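# Transfer 96-well plate from bench spot B1 to nest N1

## Task

Pick up the 96-well plate at bench position B1 and put it in the raised plate nest N1. It has to lie level and be held by the nest's locators, oriented so that well A1 (the plate's cut-off corner) matches the nest corner labelled A1. Letting it drop a few millimetres while setting it into N1 is acceptable, but a much bigger drop at N1 means failure. The plate must stay put by itself, not because the gripper holds it, so open the gripper and move the hand away at the end.

## Robot and tools

Robot: two 7-joint Kinova Gen3 arms, left_arm and right_arm. Each has a Robotiq 2F-85 parallel gripper and a wrist camera (cam_left_wrist and cam_right_wrist, each 504x504). Base positions in the scene frame: left_arm at (+0.043, +0.300, 0) m and right_arm at (-0.054, -0.267, 0) m, both almost unrotated. Either arm may do the job. You can park the other arm out of the way.

Frames: the scene frame has its origin on the table top midway between the bases. +x points out over the table, +z points up, and left_arm sits on the +y side. The names left and right do not refer to sides of a camera image. Each gripper has its own frame: +z runs along the fingers away from the wrist, and the pads close along its y axis. The reported end_effector_position is the point between the pads when they are shut. The fingertips extend about 19 mm past it when closed and 6 mm when fully open. Closing also pushes the tips roughly 13 mm farther out, so keep that much clearance above a surface. Fully open (85 mm), the pads span the plate body across its width but not its wider base flange.

execute_actions(actions): actions is a list of actions. Each action is a table of up to 15 rows, and each row lasts one control step of 1/30 s. If there are fewer than 15 rows, the last row is held until the 0.5 s action ends. Every row is a single flat list of 16 numbers, each in [-1, 1], covering both arms even if only one moves. The order is: left dx, dy, dz, rx, ry, rz, left gripper position, left gripper speed, then the same eight for the right arm. The six motion numbers are an offset, not a pose. They are measured from that gripper's measured pose at the start of the action, in the gripper's own axes. Every row refers to that same starting pose; rows do not add up. Scale: 1.0 equals 0.6 m of translation or 180 degrees of rotation. rx, ry and rz together form a single rotation vector. An empty list moves nothing and just returns the state and images.

Gripper numbers are absolute settings, not offsets. position: +1 is fully open (85 mm), 0 is about 41 mm, about -0.8 brings the pads together, and -1 closes until something blocks the fingers. speed: -1 is about 20 mm/s, 0 about 85 and +1 about 150. The grip force is not a setting; a full close gives roughly 190 to 235 N per pad. To grip firmly, send -1 and keep sending it. For a gentler grip, open first, then close to just under the object's width. To release, send a width larger than the object. Changes smaller than 0.01 are ignored. To leave a gripper unchanged, resend its previous two numbers, because a 0 is a real command. For an arm that should stay put, send the offset back to its wanted pose in the first call of a reply and zeros after that.

Motion limits: on each step the commanded pose is clipped to within 70 mm and 16 degrees of the measured pose. After an action the arm goes no further than the last clipped pose, so send far targets over several actions. Position takes priority over orientation when both cannot be reached. The elbow will not fully straighten. Joint ranges (rad): shoulder ±2.250, elbow ±2.580, wrist pitch ±2.100, the other four ±69.115.

move(target, speed, blocking): target is one 16-number row laid out as above. Its offsets are taken from the pose in the most recent result that shows one. Each gripper follows a straight path and both arms finish together. A move lasts 0.5 to 10 s and stops short of its target if it would need longer. speed is the top path speed in m/s (0.002 to 0.5, default 0.25); rotation can go up to twice that value in rad/s. Paths do not avoid obstacles or the other arm, and the hand can lag, wander or overshoot the speed near full reach. The gripper numbers are sent as the move starts. With blocking=false the result comes back after 0.5 s. Until a result shows the move has ended, use wait or stop; other actions and moves are refused. The result adds a move: line with the ending (done, off_target, moving, held, fault), any limits (paced means the pose was clipped; held means a check blocked steps, after which the arm may speed up sharply), and each gripper's distance to its target.

wait(seconds): 0 to 10 s; the arms keep their last command, and a running move continues. stop(): brakes a running move, needing room if it was fast; the fingers keep moving. zoom_image(camera, region): region is [x0, y0, x1, y1] in image pixels from the top-left, at most 504 by 504. read_manual(section) only returns licence text. finished_scene(scene) ends the scene for good; call it only after the plate rests in N1 and the gripper has opened and moved off.

Results: each arm's gripper position (m) and quat_wxyz in the scene frame, which may be slightly off at long reach. There are also Hand target lines, position_measured_pct (about 50 minus 50 times the finger setting; 0 is open, stopping below 90 means something is held, about 90 means the pads met) and camera images. A pose unreachable line means the clearance check altered that arm's command. Camera frame: +z forward, +x right, +y down, with up to about 24 mm and 11 degrees of error. The lenses have strong radial distortion, with a vertical field of view of about 44 degrees.

Cautions: a joint torque reaching its load limit (49.6 N m for the four large joints, 31.2 N m for the wrist ones, including the plate's weight) halts that arm for 10 s and drops the rest of the call. A MOTOR HOT line appears at 60 °C; at 75 °C an OVER-TEMPERATURE FAULT lets the arm sag. Holding the plate heats motors even while you think, and the robot keeps its last command during that time. Faster contact hits harder, and a target set deeper past the contact presses harder. Do not let the arms strike or push each other. Never drop, slam or knock anything off the table. Loose objects may occasionally get a brief push.

Each tool is called after ">>>" by a JSON object that holds its "op" and its "data", one argument or row to a line.

## Session

>>> {"op": "execute_actions", "data": {
  "actions": []
}}

Scene clock: 0.00 s.
left_arm: end_effector_position=(+0.4935, +0.3050, +0.1993) position_measured_pct=0.0 end_effector_quat_wxyz=(-0.001, -0.005, +1.000, -0.000) | right_arm: end_effector_position=(+0.3293, +0.1706, +0.1579) position_measured_pct=0.0 end_effector_quat_wxyz=(-0.391, +0.630, -0.576, +0.345)
Joint positions: left_arm=[-0.057  0.435  0.001  1.655 -0.     1.053  1.514] | right_arm=[-1.713  0.845  0.513  1.964  1.524  0.668  0.424]
Joint velocities: left_arm=[-0.001  0.    -0.001  0.001  0.    -0.    -0.   ] | right_arm=[-0.    -0.002 -0.    -0.001 -0.001  0.001 -0.001]
Motor temperatures (°C, as the motors report them): left_arm=[33 33 31 32 40 38 40] | right_arm=[34 28 33 32 39 38 41]
Hand target (left_arm): +0.493, +0.305, +0.199; -0.001, -0.005, +1.000, -0.000
Hand target (right_arm): +0.329, +0.171, +0.158; -0.391, +0.630, -0.576, +0.345

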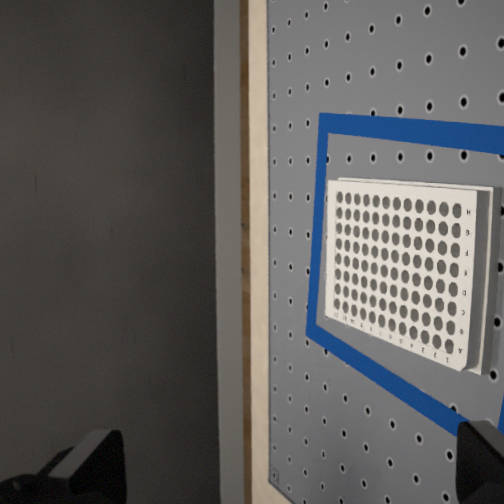

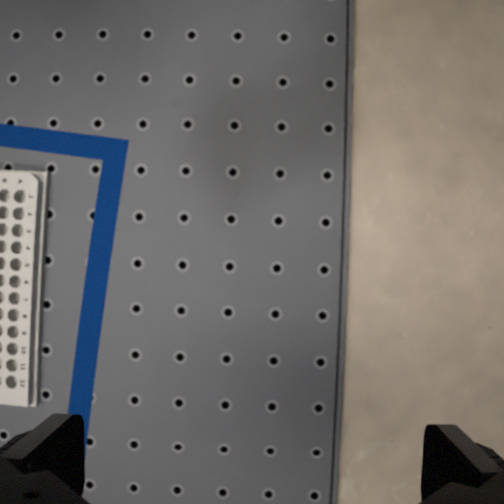

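>>> {"op": "zoom_image", "data": {
  "camera": "cam_left_wrist",
  "region": [0, 0, 504, 504]
}}

>>> {"op": "zoom_image", "data": {
  "camera": "cam_right_wrist",
  "region": [0, 0, 504, 504]
}}

Region (0, 0, 504, 504) of cam_left_wrist's 504x504 image, scaled by 1.000.

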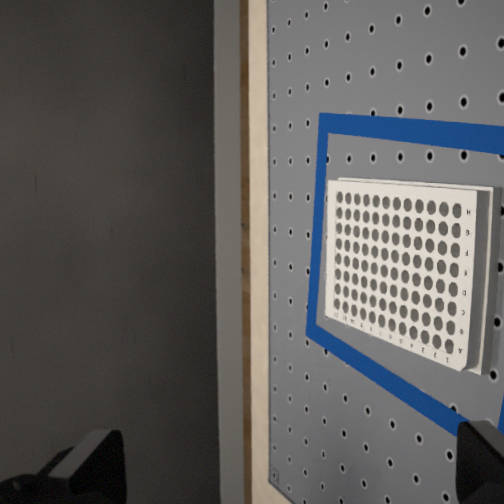

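Region (0, 0, 504, 504) of cam_right_wrist's 504x504 image, scaled by 1.000.

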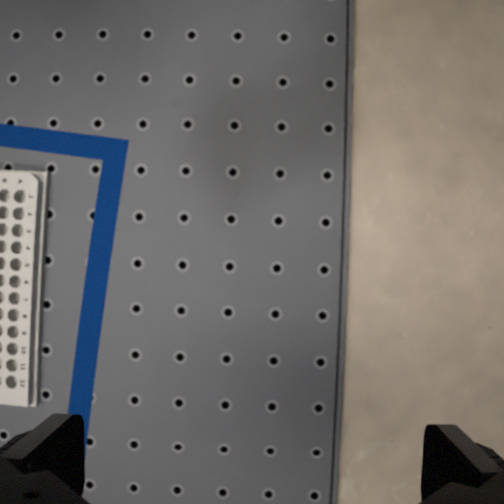

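>>> {"op": "move", "data": {
  "target": [0,-0.2,-0.2,0,0,0,1,0, 0.522,-0.168,-0.202,-0.348,0,0,1,0],
  "speed": 0.3
}}

Scene clock: 7.13 s.
left_arm: end_effector_position=(+0.4949, +0.1848, +0.3194) position_measured_pct=0.0 end_effector_quat_wxyz=(-0.001, -0.005, +1.000, -0.000) | right_arm: end_effector_position=(+0.2989, -0.1519, +0.2976) position_measured_pct=0.0 end_effector_quat_wxyz=(-0.007, +0.741, -0.672, -0.004)
Joint positions: left_arm=[ 0.167  0.377  0.059  1.34  -0.021  1.426  1.795] | right_arm=[-0.974  0.19   0.733  1.724 -0.147  1.271  3.03 ]
Joint velocities: left_arm=[ 0.    -0.     0.001 -0.    -0.     0.    -0.   ] | right_arm=[ 0.001  0.007  0.004  0.    -0.001  0.     0.001]
Motor temperatures (°C, as the motors report them): left_arm=[33 33 31 32 40 38 40] | right_arm=[34 28 33 32 39 39 41]
Hand target (left_arm): +0.495, +0.185, +0.319; -0.001, -0.005, +1.000, -0.000
Hand target (right_arm): +0.299, -0.152, +0.297; -0.007, +0.741, -0.672, -0.003
Off the commanded pose (left_arm): 0.000 m, 0 deg.
Off the commanded pose (right_arm): 0.003 m, 0 deg.
move: done; limits=paced

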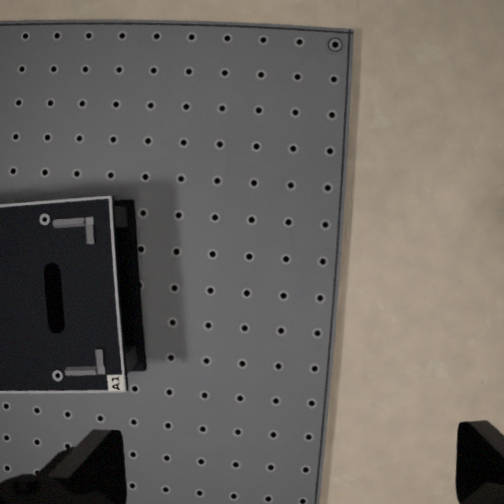

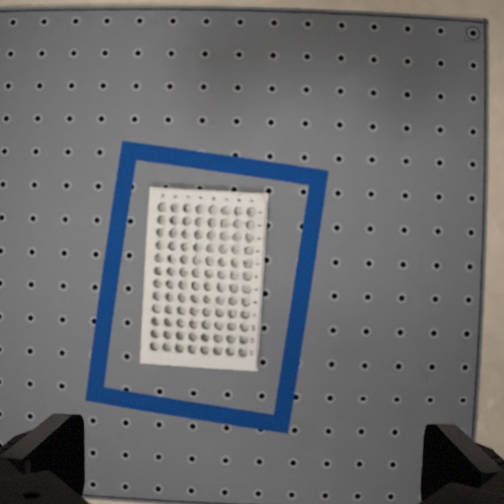

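>>> {"op": "move", "data": {
  "target": [0.058,-0.062,0.333,0,0,0.009,1,0, -0.03,-0.26,0,0,0,0,1,0],
  "speed": 0.3
}}

Scene clock: 11.20 s.
left_arm: end_effector_position=(+0.4603, +0.1471, +0.1195) position_measured_pct=0.0 end_effector_quat_wxyz=(-0.001, +0.009, +1.000, -0.000) | right_arm: end_effector_position=(+0.4521, -0.1193, +0.2980) position_measured_pct=0.0 end_effector_quat_wxyz=(-0.007, +0.741, -0.671, -0.004)
Joint positions: left_arm=[ 0.262  0.537  0.062  1.791 -0.042  0.815  1.886] | right_arm=[-0.679  0.598  0.689  1.181 -0.383  1.478  3.192]
Joint velocities: left_arm=[ 0.     0.001  0.001 -0.001 -0.     0.     0.   ] | right_arm=[ 0.003  0.002  0.    -0.001 -0.     0.001  0.001]
Motor temperatures (°C, as the motors report them): left_arm=[33 34 31 32 40 38 40] | right_arm=[34 28 33 32 39 38 41]
Hand target (left_arm): +0.460, +0.147, +0.119; -0.001, +0.009, +1.000, -0.000
Hand target (right_arm): +0.452, -0.119, +0.298; -0.007, +0.741, -0.672, -0.004
Off the commanded pose (left_arm): 0.000 m, 0 deg.
Off the commanded pose (right_arm): 0.001 m, 0 deg.
move: done

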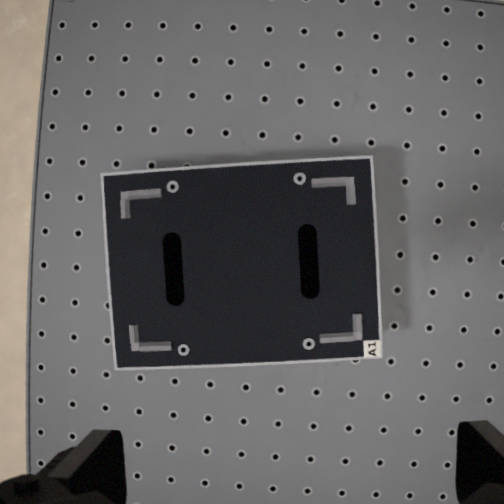

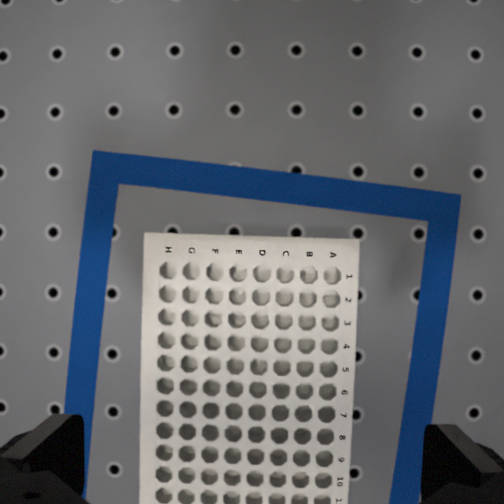

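>>> {"op": "move", "data": {
  "target": [0,0,0.11,0,0,0,1,0, 0.323,-0.065,0.043,0,-0.278,0,1,0],
  "speed": 0.25
}}

Scene clock: 17.43 s.
left_arm: end_effector_position=(+0.4602, +0.1470, +0.0535) position_measured_pct=0.0 end_effector_quat_wxyz=(-0.001, +0.009, +1.000, -0.000) | right_arm: end_effector_position=(+0.5083, -0.3081, +0.2673) position_measured_pct=0.0 end_effector_quat_wxyz=(-0.291, +0.669, -0.606, -0.317)
Joint positions: left_arm=[ 0.27   0.659  0.05   1.85  -0.05   0.635  1.893] | right_arm=[ 0.281  0.969  0.373  0.847 -1.025  1.914  3.747]
Joint velocities: left_arm=[-0.  0. -0.  0. -0.  0.  0.] | right_arm=[ 0.003  0.004  0.001 -0.001 -0.001  0.     0.   ]
Motor temperatures (°C, as the motors report them): left_arm=[33 34 31 32 40 38 40] | right_arm=[34 29 33 32 39 38 41]
Hand target (left_arm): +0.460, +0.147, +0.053; -0.001, +0.009, +1.000, -0.000
Hand target (right_arm): +0.508, -0.308, +0.267; -0.291, +0.669, -0.606, -0.317
Off the commanded pose (left_arm): 0.000 m, 0 deg.
Off the commanded pose (right_arm): 0.003 m, 0 deg.
move: done

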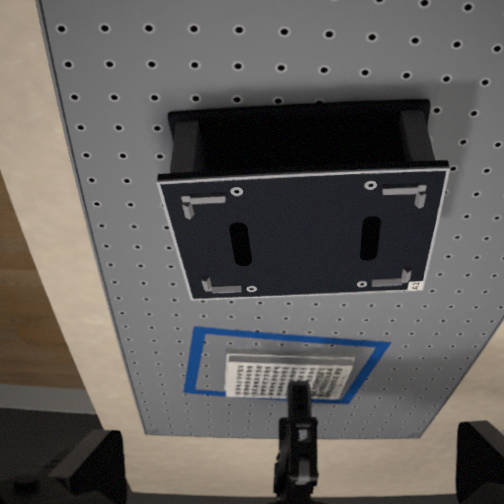

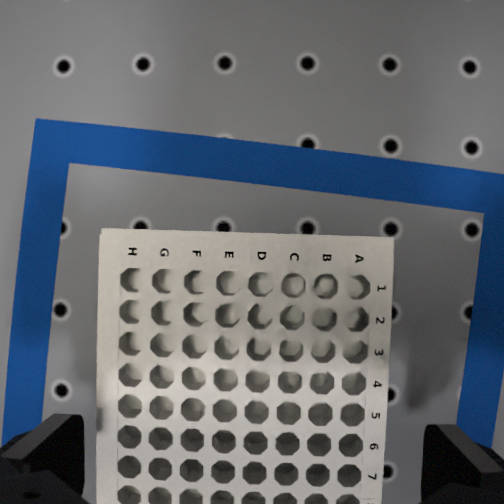

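>>> {"op": "zoom_image", "data": {
  "camera": "cam_right_wrist",
  "region": [0, 336, 504, 504]
}}

>>> {"op": "zoom_image", "data": {
  "camera": "cam_left_wrist",
  "region": [200, 320, 400, 480]
}}

Region (0, 336, 504, 504) of cam_right_wrist's 504x504 image, scaled by 1.000.

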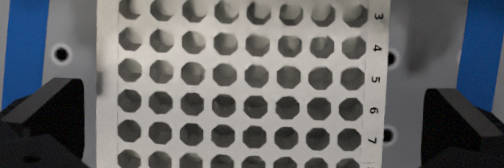

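Region (200, 320, 400, 480) of cam_left_wrist's 504x504 image, scaled by 2.520; it fills the top 403 rows of this view, and the rest is white.

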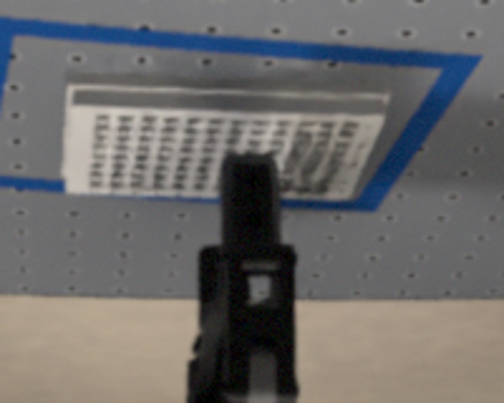

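>>> {"op": "move", "data": {
  "target": [-0.0092,-0.0068,0.028,0,0,0,1,0, 0,0,0,0,0,0,1,0],
  "speed": 0.1
}}

>>> {"op": "zoom_image", "data": {
  "camera": "cam_right_wrist",
  "region": [40, 380, 164, 504]
}}

>>> {"op": "zoom_image", "data": {
  "camera": "cam_right_wrist",
  "region": [350, 380, 474, 504]
}}

Scene clock: 20.73 s.
left_arm: end_effector_position=(+0.4657, +0.1429, +0.0368) position_measured_pct=0.0 end_effector_quat_wxyz=(-0.000, +0.009, +1.000, -0.000) | right_arm: end_effector_position=(+0.5083, -0.3081, +0.2673) position_measured_pct=0.0 end_effector_quat_wxyz=(-0.291, +0.669, -0.606, -0.317)
Joint positions: left_arm=[ 0.278  0.701  0.047  1.836 -0.051  0.606  1.899] | right_arm=[ 0.281  0.969  0.373  0.847 -1.025  1.914  3.747]
Joint velocities: left_arm=[ 0.     0.004  0.    -0.001 -0.     0.     0.   ] | right_arm=[-0.    -0.001  0.002 -0.001  0.001  0.001 -0.   ]
Motor temperatures (°C, as the motors report them): left_arm=[33 34 31 32 40 38 40] | right_arm=[34 29 33 32 39 39 41]
Hand target (left_arm): +0.466, +0.143, +0.037; -0.001, +0.009, +1.000, -0.000
Hand target (right_arm): +0.508, -0.308, +0.267; -0.291, +0.669, -0.606, -0.317
Off the commanded pose (left_arm): 0.000 m, 0 deg.
Off the commanded pose (right_arm): 0.000 m, 0 deg.
move: done

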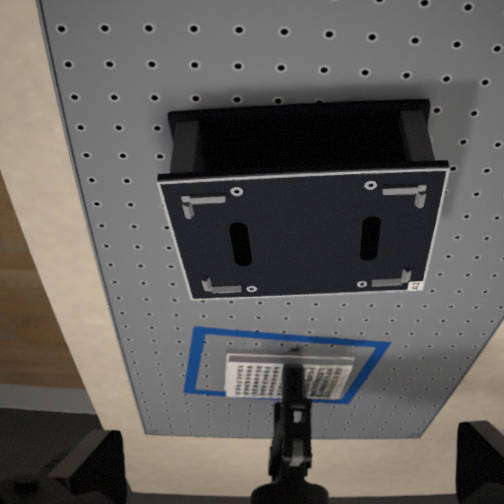

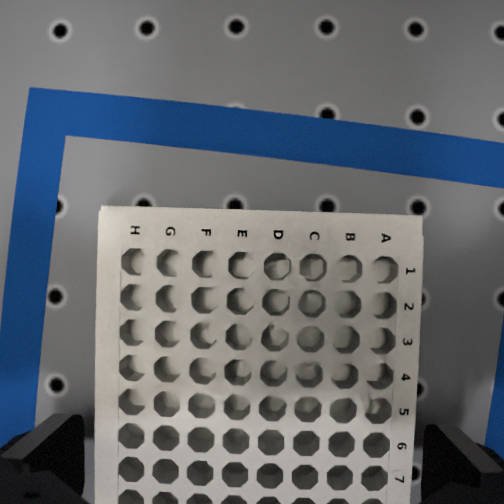

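Region (40, 380, 164, 504) of cam_right_wrist's 504x504 image, scaled by 4.065.

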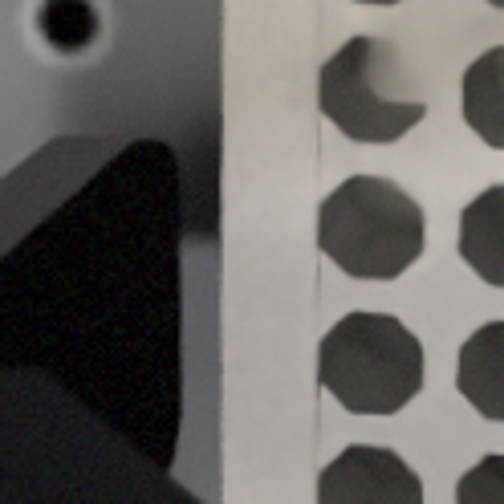

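Region (350, 380, 474, 504) of cam_right_wrist's 504x504 image, scaled by 4.065.

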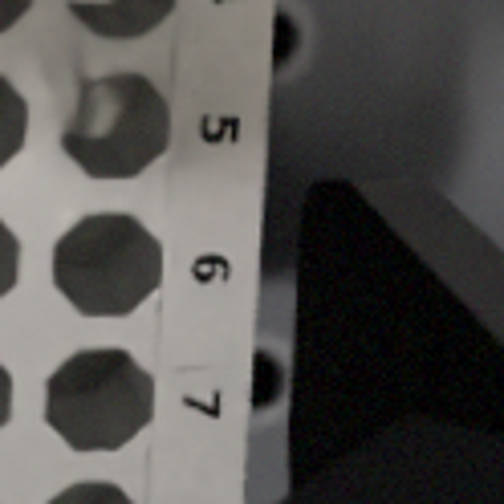

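>>> {"op": "move", "data": {
  "target": [0,0,0.0222,0,0,0,1,0, 0,0,0,0,0,0,1,0],
  "speed": 0.04
}}

>>> {"op": "zoom_image", "data": {
  "camera": "cam_left_wrist",
  "region": [220, 330, 370, 430]
}}

Scene clock: 22.60 s.
left_arm: end_effector_position=(+0.4658, +0.1429, +0.0237) position_measured_pct=0.0 end_effector_quat_wxyz=(-0.000, +0.009, +1.000, -0.001) | right_arm: end_effector_position=(+0.5083, -0.3081, +0.2673) position_measured_pct=0.0 end_effector_quat_wxyz=(-0.291, +0.669, -0.606, -0.317)
Joint positions: left_arm=[ 0.28   0.728  0.045  1.842 -0.053  0.573  1.9  ] | right_arm=[ 0.281  0.969  0.373  0.847 -1.025  1.914  3.747]
Joint velocities: left_arm=[ 0.     0.001 -0.    -0.001 -0.    -0.     0.   ] | right_arm=[-0.     0.001  0.001  0.001 -0.     0.001  0.   ]
Motor temperatures (°C, as the motors report them): left_arm=[33 34 31 32 40 38 40] | right_arm=[34 29 33 32 39 39 41]
Hand target (left_arm): +0.466, +0.143, +0.023; -0.000, +0.009, +1.000, -0.001
Hand target (right_arm): +0.508, -0.308, +0.267; -0.291, +0.669, -0.606, -0.317
Off the commanded pose (left_arm): 0.000 m, 0 deg.
Off the commanded pose (right_arm): 0.000 m, 0 deg.
move: done

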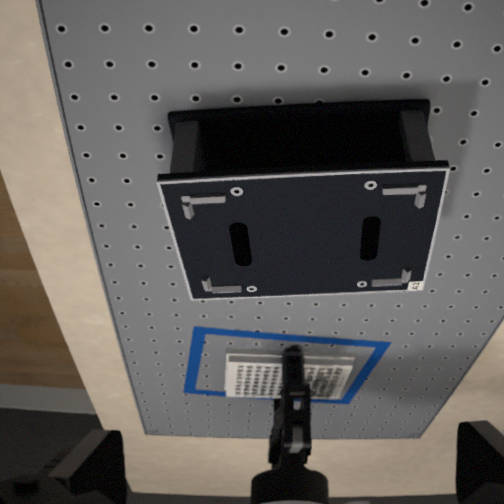

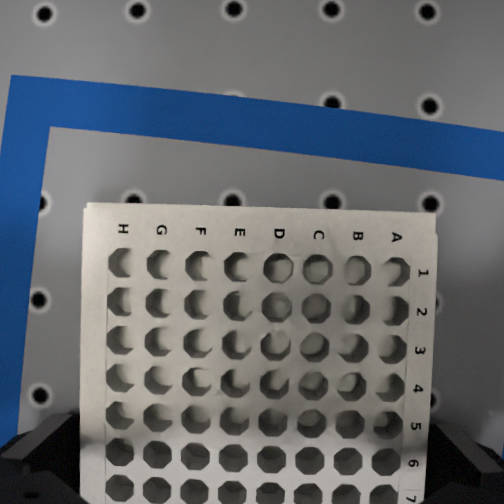

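Region (220, 330, 370, 430) of cam_left_wrist's 504x504 image, scaled by 3.360.

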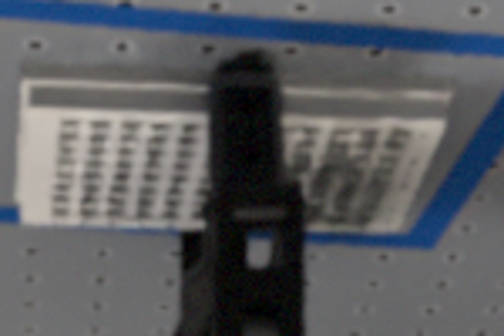

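>>> {"op": "execute_actions", "data": {
  "actions": [
    [[0,0,0,0,0,0,0.8,-1, 0,0,0,0,0,0,1,0]],
    [[0,0,0,0,0,0,0.8,-1, 0,0,0,0,0,0,1,0]]
  ]
}}

Scene clock: 24.03 s.
left_arm: end_effector_position=(+0.4664, +0.1429, +0.0267) position_measured_pct=7.1 end_effector_quat_wxyz=(+0.001, +0.009, +1.000, -0.001) | right_arm: end_effector_position=(+0.5083, -0.3081, +0.2673) position_measured_pct=0.0 end_effector_quat_wxyz=(-0.291, +0.669, -0.606, -0.317)
Joint positions: left_arm=[ 0.28   0.721  0.045  1.842 -0.053  0.576  1.9  ] | right_arm=[ 0.281  0.969  0.373  0.847 -1.025  1.914  3.747]
Joint velocities: left_arm=[ 0.     0.     0.    -0.001 -0.    -0.     0.   ] | right_arm=[-0.     0.    -0.002 -0.001 -0.001  0.     0.001]
Motor temperatures (°C, as the motors report them): left_arm=[33 34 31 32 40 38 40] | right_arm=[34 29 33 32 39 39 41]
Hand target (left_arm): +0.466, +0.143, +0.026; +0.001, +0.009, +1.000, -0.001
Hand target (right_arm): +0.508, -0.308, +0.267; -0.291, +0.669, -0.606, -0.317
Off the commanded pose (left_arm): 0.000 m, 0 deg.
Off the commanded pose (right_arm): 0.000 m, 0 deg.

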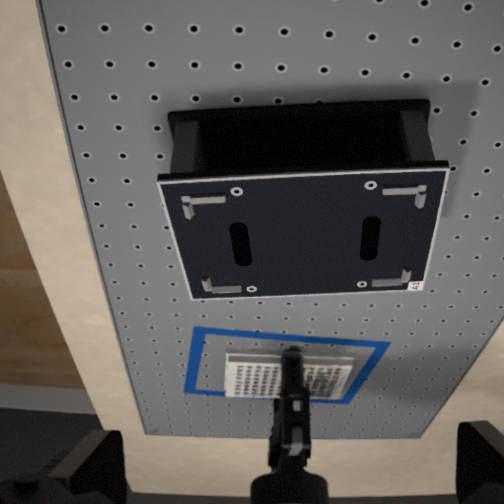

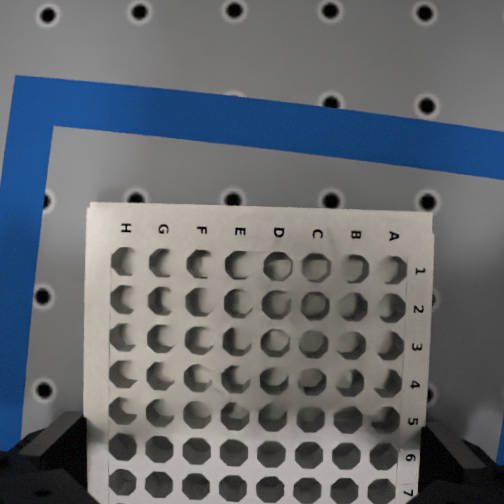

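>>> {"op": "move", "data": {
  "target": [0,-0.1,-0.175,0,0,0,0.8,-1, 0,0,0,0,0,0,1,0],
  "speed": 0.15
}}

>>> {"op": "move", "data": {
  "target": [-0.032,-0.417,0,0,0,-0.0417,0.8,-1, 0,0,0,0,0,0,1,0],
  "speed": 0.2
}}

Scene clock: 26.60 s.
left_arm: end_effector_position=(+0.4651, +0.0831, +0.1317) position_measured_pct=7.1 end_effector_quat_wxyz=(+0.001, +0.009, +1.000, -0.001) | right_arm: end_effector_position=(+0.5083, -0.3081, +0.2673) position_measured_pct=0.0 end_effector_quat_wxyz=(-0.291, +0.669, -0.606, -0.317)
Joint positions: left_arm=[ 0.393  0.571  0.06   1.675 -0.041  0.894  2.011] | right_arm=[ 0.281  0.969  0.373  0.847 -1.025  1.914  3.747]
Joint velocities: left_arm=[ 0.002 -0.002  0.003 -0.001 -0.002  0.001  0.002] | right_arm=[ 0.    -0.002  0.    -0.001  0.001  0.     0.   ]
Motor temperatures (°C, as the motors report them): left_arm=[33 34 31 32 40 38 40] | right_arm=[34 29 33 32 39 39 41]
Hand target (left_arm): +0.465, +0.083, +0.132; +0.001, +0.009, +1.000, -0.001
Hand target (right_arm): +0.508, -0.308, +0.267; -0.291, +0.669, -0.606, -0.317
Off the commanded pose (left_arm): 0.000 m, 0 deg.
Off the commanded pose (right_arm): 0.000 m, 0 deg.
move: done

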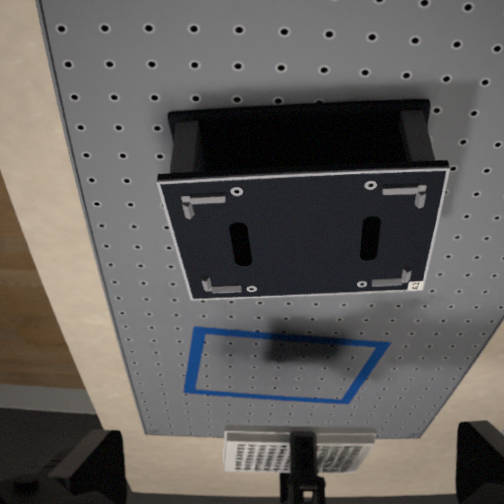

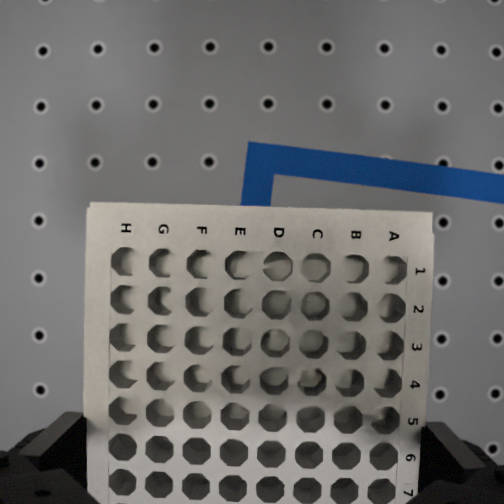

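Scene clock: 28.30 s.
left_arm: end_effector_position=(+0.4801, -0.1672, +0.1326) position_measured_pct=7.1 end_effector_quat_wxyz=(+0.001, -0.057, +0.998, -0.001) | right_arm: end_effector_position=(+0.5083, -0.3081, +0.2673) position_measured_pct=0.0 end_effector_quat_wxyz=(-0.291, +0.669, -0.606, -0.317)
Joint positions: left_arm=[ 0.771  0.932  0.048  0.938 -0.041  1.269  2.486] | right_arm=[ 0.281  0.969  0.373  0.847 -1.025  1.914  3.747]
Joint velocities: left_arm=[ 0.003  0.013  0.001 -0.005 -0.001  0.002  0.001] | right_arm=[ 0.    -0.     0.     0.001 -0.     0.001  0.   ]
Motor temperatures (°C, as the motors report them): left_arm=[33 34 31 32 40 38 40] | right_arm=[34 29 33 32 39 39 41]
Hand target (left_arm): +0.480, -0.167, +0.132; +0.001, -0.057, +0.998, -0.001
Hand target (right_arm): +0.508, -0.308, +0.267; -0.291, +0.669, -0.606, -0.317
Off the commanded pose (left_arm): 0.001 m, 0 deg.
Off the commanded pose (right_arm): 0.000 m, 0 deg.
move: done

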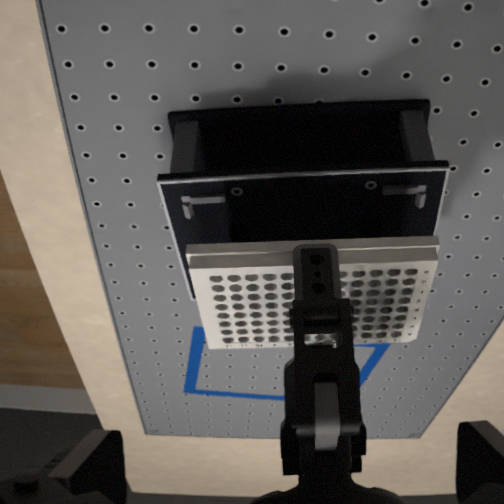

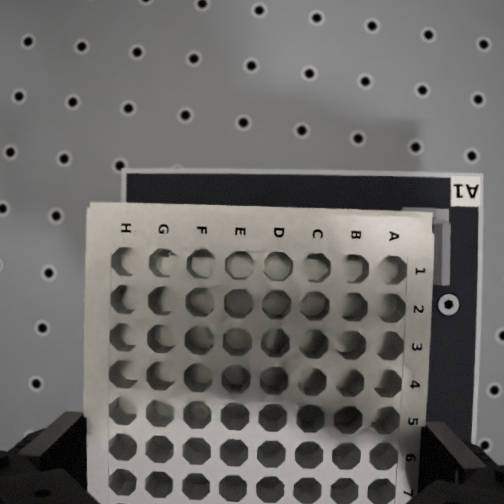

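>>> {"op": "move", "data": {
  "target": [-0.003,0.0258,0.033,0,0,-0.008,0.8,-1, 0,0,0,0,0,0,1,0],
  "speed": 0.08
}}

>>> {"op": "zoom_image", "data": {
  "camera": "cam_right_wrist",
  "region": [0, 120, 504, 320]
}}

>>> {"op": "zoom_image", "data": {
  "camera": "cam_left_wrist",
  "region": [150, 150, 460, 360]
}}

Scene clock: 31.37 s.
left_arm: end_effector_position=(+0.4802, -0.1517, +0.1126) position_measured_pct=7.1 end_effector_quat_wxyz=(+0.001, -0.069, +0.998, -0.001) | right_arm: end_effector_position=(+0.5083, -0.3081, +0.2673) position_measured_pct=0.0 end_effector_quat_wxyz=(-0.291, +0.669, -0.606, -0.317)
Joint positions: left_arm=[ 0.755  0.92   0.041  1.029 -0.035  1.189  2.492] | right_arm=[ 0.281  0.969  0.373  0.847 -1.025  1.914  3.747]
Joint velocities: left_arm=[-0.001 -0.002 -0.    -0.    -0.    -0.    -0.   ] | right_arm=[-0.     0.001  0.001 -0.001  0.001 -0.    -0.001]
Motor temperatures (°C, as the motors report them): left_arm=[33 34 31 32 40 38 40] | right_arm=[34 29 33 32 39 39 41]
Hand target (left_arm): +0.480, -0.152, +0.113; +0.001, -0.069, +0.998, -0.001
Hand target (right_arm): +0.508, -0.308, +0.267; -0.291, +0.669, -0.606, -0.317
Off the commanded pose (left_arm): 0.000 m, 0 deg.
Off the commanded pose (right_arm): 0.000 m, 0 deg.
move: done

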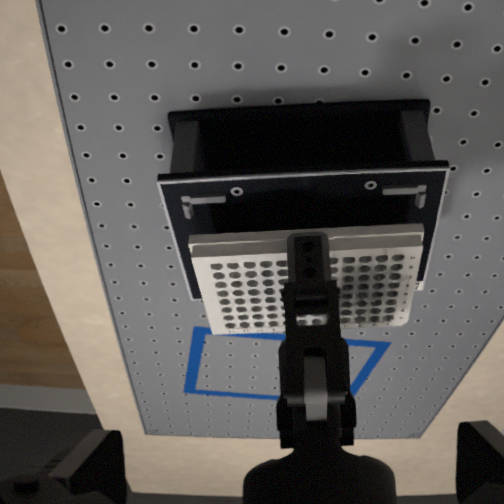

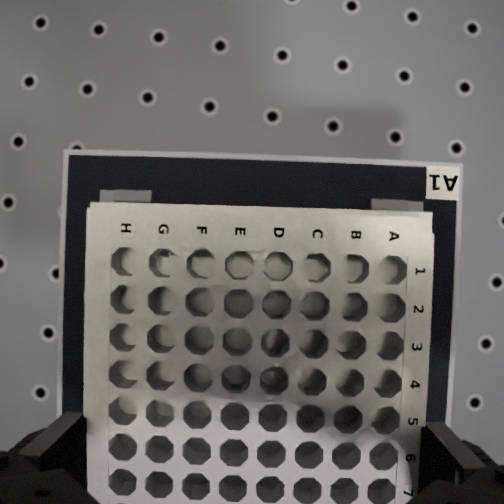

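Region (0, 120, 504, 320) of cam_right_wrist's 504x504 image, scaled by 1.000; it fills the top 200 rows of this view, and the rest is white.

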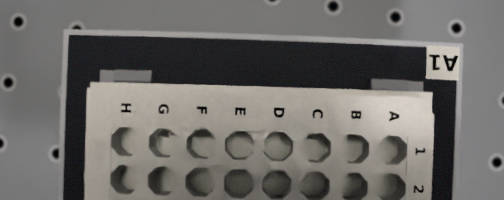

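Region (150, 150, 460, 360) of cam_left_wrist's 504x504 image, scaled by 1.626; it fills the top 341 rows of this view, and the rest is white.

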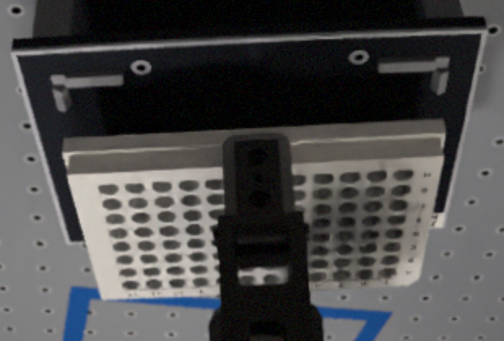

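>>> {"op": "move", "data": {
  "target": [0,0,0.02,0,0,0,0.8,-1, 0,0,0,0,0,0,1,0],
  "speed": 0.05
}}

>>> {"op": "zoom_image", "data": {
  "camera": "cam_right_wrist",
  "region": [30, 130, 200, 300]
}}

>>> {"op": "zoom_image", "data": {
  "camera": "cam_right_wrist",
  "region": [325, 140, 495, 310]
}}

>>> {"op": "zoom_image", "data": {
  "camera": "cam_left_wrist",
  "region": [150, 160, 460, 300]
}}

Scene clock: 33.07 s.
left_arm: end_effector_position=(+0.4802, -0.1518, +0.1006) position_measured_pct=7.1 end_effector_quat_wxyz=(+0.001, -0.069, +0.998, -0.001) | right_arm: end_effector_position=(+0.5083, -0.3081, +0.2673) position_measured_pct=0.0 end_effector_quat_wxyz=(-0.291, +0.669, -0.606, -0.317)
Joint positions: left_arm=[ 0.755  0.933  0.04   1.043 -0.035  1.163  2.492] | right_arm=[ 0.281  0.969  0.373  0.847 -1.025  1.914  3.747]
Joint velocities: left_arm=[-0.001  0.     0.     0.001  0.    -0.     0.   ] | right_arm=[ 0.     0.001  0.001 -0.001 -0.001  0.001  0.001]
Motor temperatures (°C, as the motors report them): left_arm=[33 34 31 32 40 38 40] | right_arm=[34 29 33 32 39 39 41]
Hand target (left_arm): +0.480, -0.152, +0.101; +0.001, -0.069, +0.998, -0.001
Hand target (right_arm): +0.508, -0.308, +0.267; -0.291, +0.669, -0.606, -0.317
Off the commanded pose (left_arm): 0.000 m, 0 deg.
Off the commanded pose (right_arm): 0.000 m, 0 deg.
move: done

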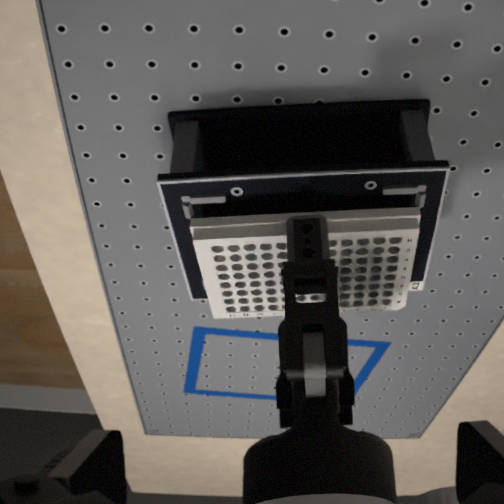

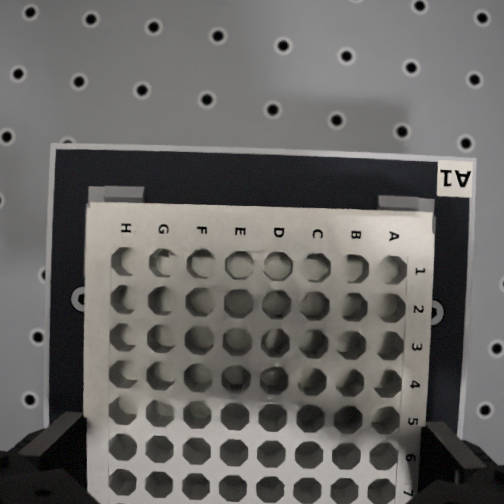

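Region (30, 130, 200, 300) of cam_right_wrist's 504x504 image, scaled by 2.965.

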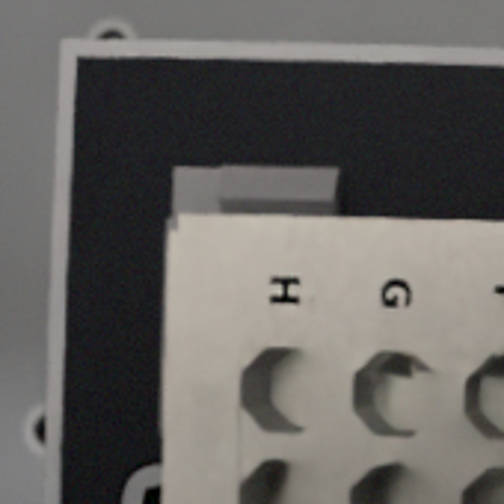

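Region (325, 140, 495, 310) of cam_right_wrist's 504x504 image, scaled by 2.965.

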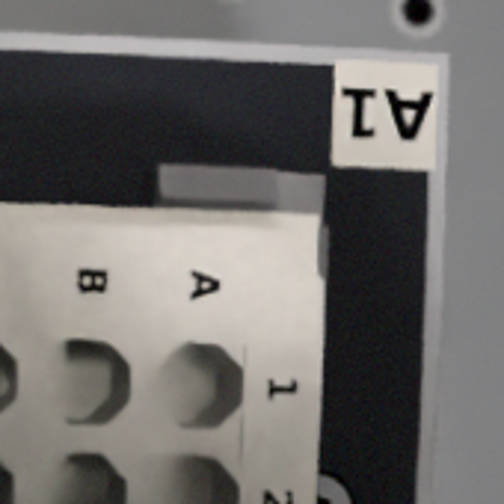

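Region (150, 160, 460, 300) of cam_left_wrist's 504x504 image, scaled by 1.626; it fills the top 228 rows of this view, and the rest is white.

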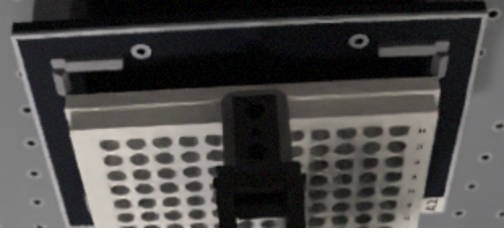

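>>> {"op": "move", "data": {
  "target": [0.0003,-0.0007,0.008,0,0,0.0025,0.8,-1, 0,0,0,0,0,0,1,0],
  "speed": 0.03
}}

>>> {"op": "zoom_image", "data": {
  "camera": "cam_right_wrist",
  "region": [30, 130, 200, 300]
}}

>>> {"op": "zoom_image", "data": {
  "camera": "cam_right_wrist",
  "region": [325, 140, 495, 310]
}}

>>> {"op": "zoom_image", "data": {
  "camera": "cam_left_wrist",
  "region": [160, 170, 260, 270]
}}

>>> {"op": "zoom_image", "data": {
  "camera": "cam_left_wrist",
  "region": [350, 160, 450, 260]
}}

Scene clock: 37.03 s.
left_arm: end_effector_position=(+0.4801, -0.1522, +0.0958) position_measured_pct=7.1 end_effector_quat_wxyz=(+0.001, -0.065, +0.998, -0.001) | right_arm: end_effector_position=(+0.5083, -0.3081, +0.2673) position_measured_pct=0.0 end_effector_quat_wxyz=(-0.291, +0.669, -0.606, -0.317)
Joint positions: left_arm=[ 0.755  0.939  0.041  1.047 -0.037  1.153  2.486] | right_arm=[ 0.281  0.969  0.373  0.847 -1.025  1.914  3.747]
Joint velocities: left_arm=[ 0.     0.    -0.001  0.001  0.    -0.    -0.   ] | right_arm=[-0.    -0.001  0.     0.001 -0.001 -0.    -0.   ]
Motor temperatures (°C, as the motors report them): left_arm=[33 34 31 32 40 38 40] | right_arm=[34 29 33 33 39 39 41]
Hand target (left_arm): +0.480, -0.152, +0.096; +0.001, -0.065, +0.998, -0.001
Hand target (right_arm): +0.508, -0.308, +0.267; -0.291, +0.669, -0.606, -0.317
Off the commanded pose (left_arm): 0.000 m, 0 deg.
Off the commanded pose (right_arm): 0.000 m, 0 deg.
move: done

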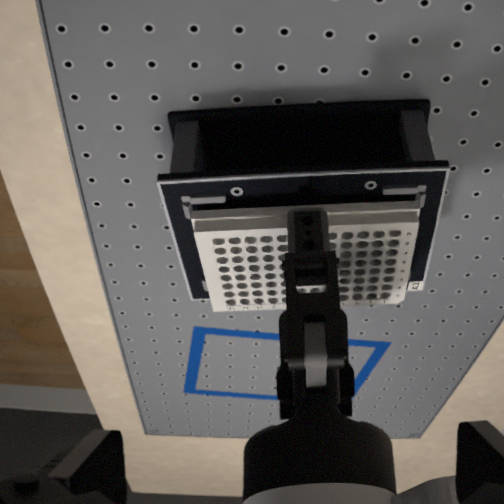

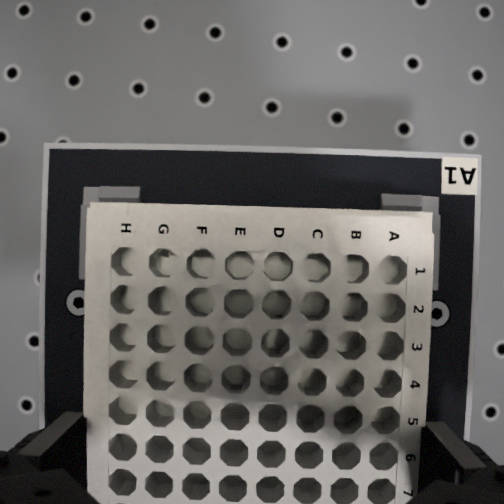

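Region (30, 130, 200, 300) of cam_right_wrist's 504x504 image, scaled by 2.965.

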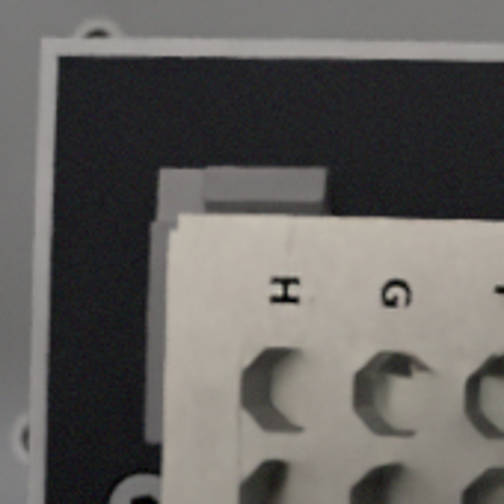

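Region (325, 140, 495, 310) of cam_right_wrist's 504x504 image, scaled by 2.965.

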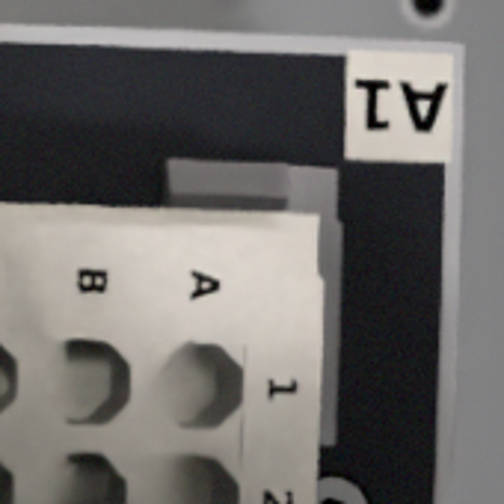

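Region (160, 170, 260, 270) of cam_left_wrist's 504x504 image, scaled by 5.040.

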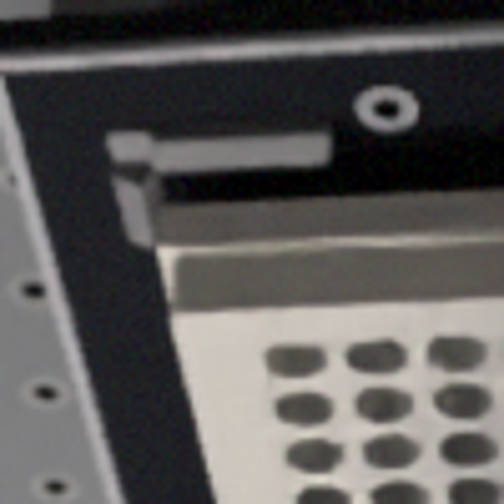

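Region (350, 160, 450, 260) of cam_left_wrist's 504x504 image, scaled by 5.040.

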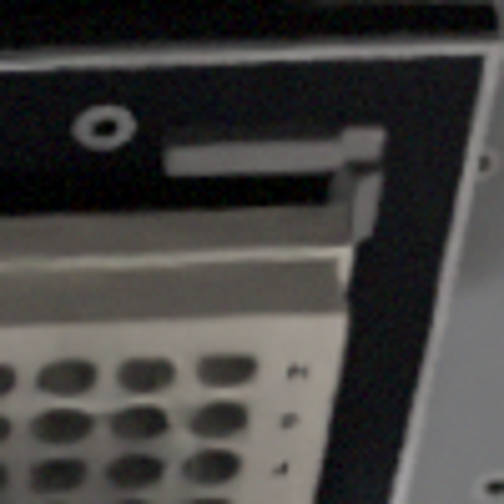

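>>> {"op": "move", "data": {
  "target": [0,0,0.0095,0,0,0,0.8,-1, 0,0,0,0,0,0,1,0],
  "speed": 0.015
}}

>>> {"op": "zoom_image", "data": {
  "camera": "cam_left_wrist",
  "region": [160, 170, 260, 270]
}}

>>> {"op": "zoom_image", "data": {
  "camera": "cam_left_wrist",
  "region": [350, 160, 450, 260]
}}

Scene clock: 39.43 s.
left_arm: end_effector_position=(+0.4801, -0.1522, +0.0902) position_measured_pct=7.1 end_effector_quat_wxyz=(+0.001, -0.065, +0.998, -0.001) | right_arm: end_effector_position=(+0.5083, -0.3081, +0.2673) position_measured_pct=0.0 end_effector_quat_wxyz=(-0.291, +0.669, -0.606, -0.317)
Joint positions: left_arm=[ 0.755  0.945  0.041  1.053 -0.037  1.141  2.486] | right_arm=[ 0.281  0.969  0.373  0.847 -1.025  1.914  3.747]
Joint velocities: left_arm=[-0.     0.     0.    -0.001  0.     0.     0.   ] | right_arm=[ 0.001 -0.001 -0.001 -0.002  0.     0.    -0.   ]
Motor temperatures (°C, as the motors report them): left_arm=[33 34 31 32 40 38 40] | right_arm=[34 29 33 33 39 39 41]
Hand target (left_arm): +0.480, -0.152, +0.090; +0.001, -0.065, +0.998, -0.001
Hand target (right_arm): +0.508, -0.308, +0.267; -0.291, +0.669, -0.606, -0.317
Off the commanded pose (left_arm): 0.000 m, 0 deg.
Off the commanded pose (right_arm): 0.000 m, 0 deg.
move: done

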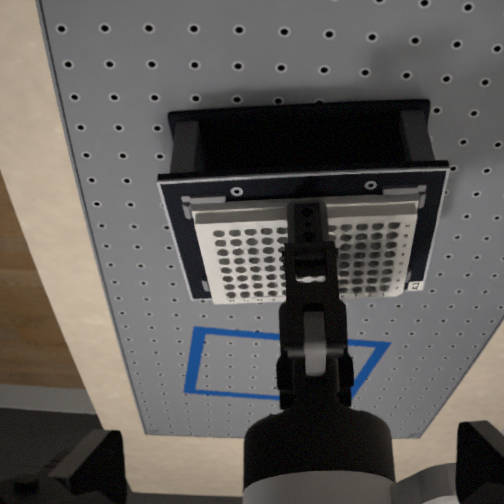

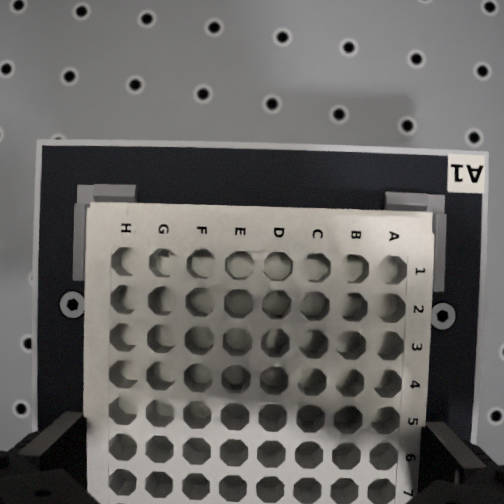

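Region (160, 170, 260, 270) of cam_left_wrist's 504x504 image, scaled by 5.040.

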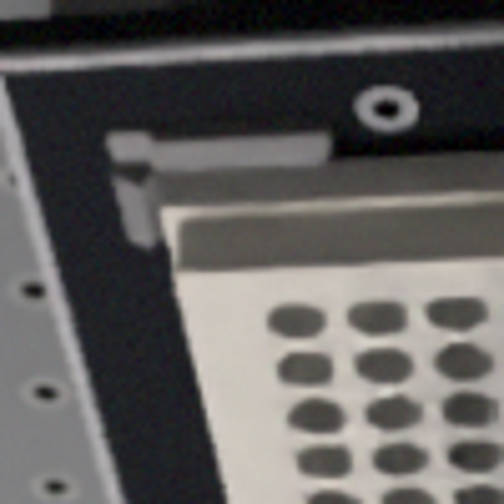

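Region (350, 160, 450, 260) of cam_left_wrist's 504x504 image, scaled by 5.040.

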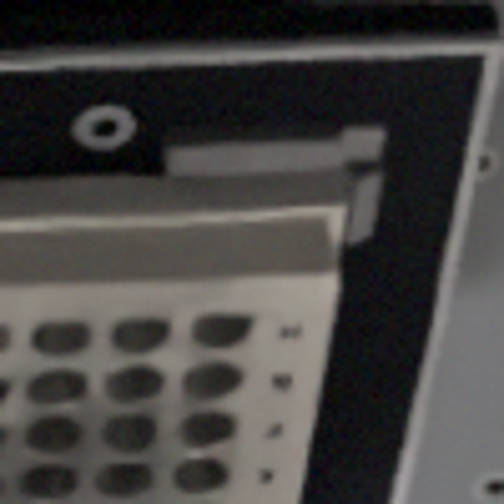

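>>> {"op": "move", "data": {
  "target": [0,0,0.0055,0,0,0,0.8,-1, 0,0,0,0,0,0,1,0],
  "speed": 0.01
}}

>>> {"op": "zoom_image", "data": {
  "camera": "cam_left_wrist",
  "region": [160, 170, 260, 270]
}}

>>> {"op": "zoom_image", "data": {
  "camera": "cam_left_wrist",
  "region": [350, 160, 450, 260]
}}

Scene clock: 41.30 s.
left_arm: end_effector_position=(+0.4802, -0.1522, +0.0883) position_measured_pct=7.1 end_effector_quat_wxyz=(+0.002, -0.065, +0.998, -0.002) | right_arm: end_effector_position=(+0.5083, -0.3081, +0.2673) position_measured_pct=0.0 end_effector_quat_wxyz=(-0.291, +0.669, -0.606, -0.317)
Joint positions: left_arm=[ 0.755  0.947  0.041  1.056 -0.037  1.135  2.486] | right_arm=[ 0.281  0.969  0.373  0.847 -1.025  1.914  3.747]
Joint velocities: left_arm=[-0.001 -0.     0.    -0.001 -0.     0.     0.   ] | right_arm=[ 0.001  0.     0.     0.002  0.001  0.001 -0.   ]
Motor temperatures (°C, as the motors report them): left_arm=[33 34 31 32 40 38 40] | right_arm=[34 29 33 33 39 39 41]
Hand target (left_arm): +0.480, -0.152, +0.087; +0.001, -0.065, +0.998, -0.001
Hand target (right_arm): +0.508, -0.308, +0.267; -0.291, +0.669, -0.606, -0.317
Off the commanded pose (left_arm): 0.001 m, 0 deg.
Off the commanded pose (right_arm): 0.000 m, 0 deg.
move: done

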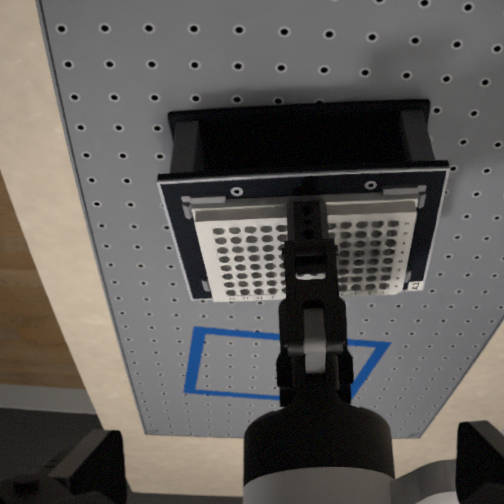

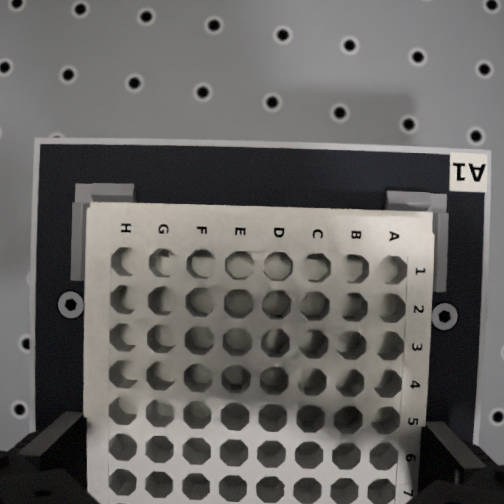

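Region (160, 170, 260, 270) of cam_left_wrist's 504x504 image, scaled by 5.040.

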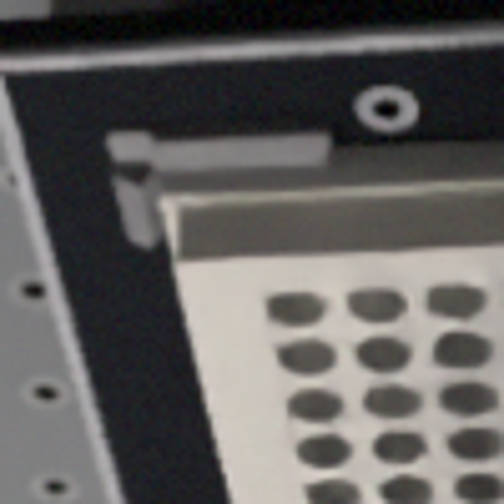

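Region (350, 160, 450, 260) of cam_left_wrist's 504x504 image, scaled by 5.040.

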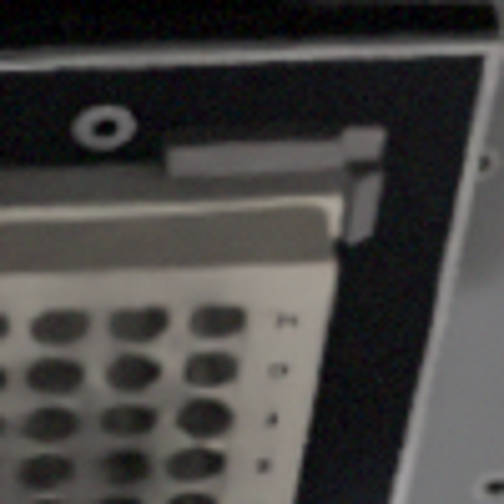

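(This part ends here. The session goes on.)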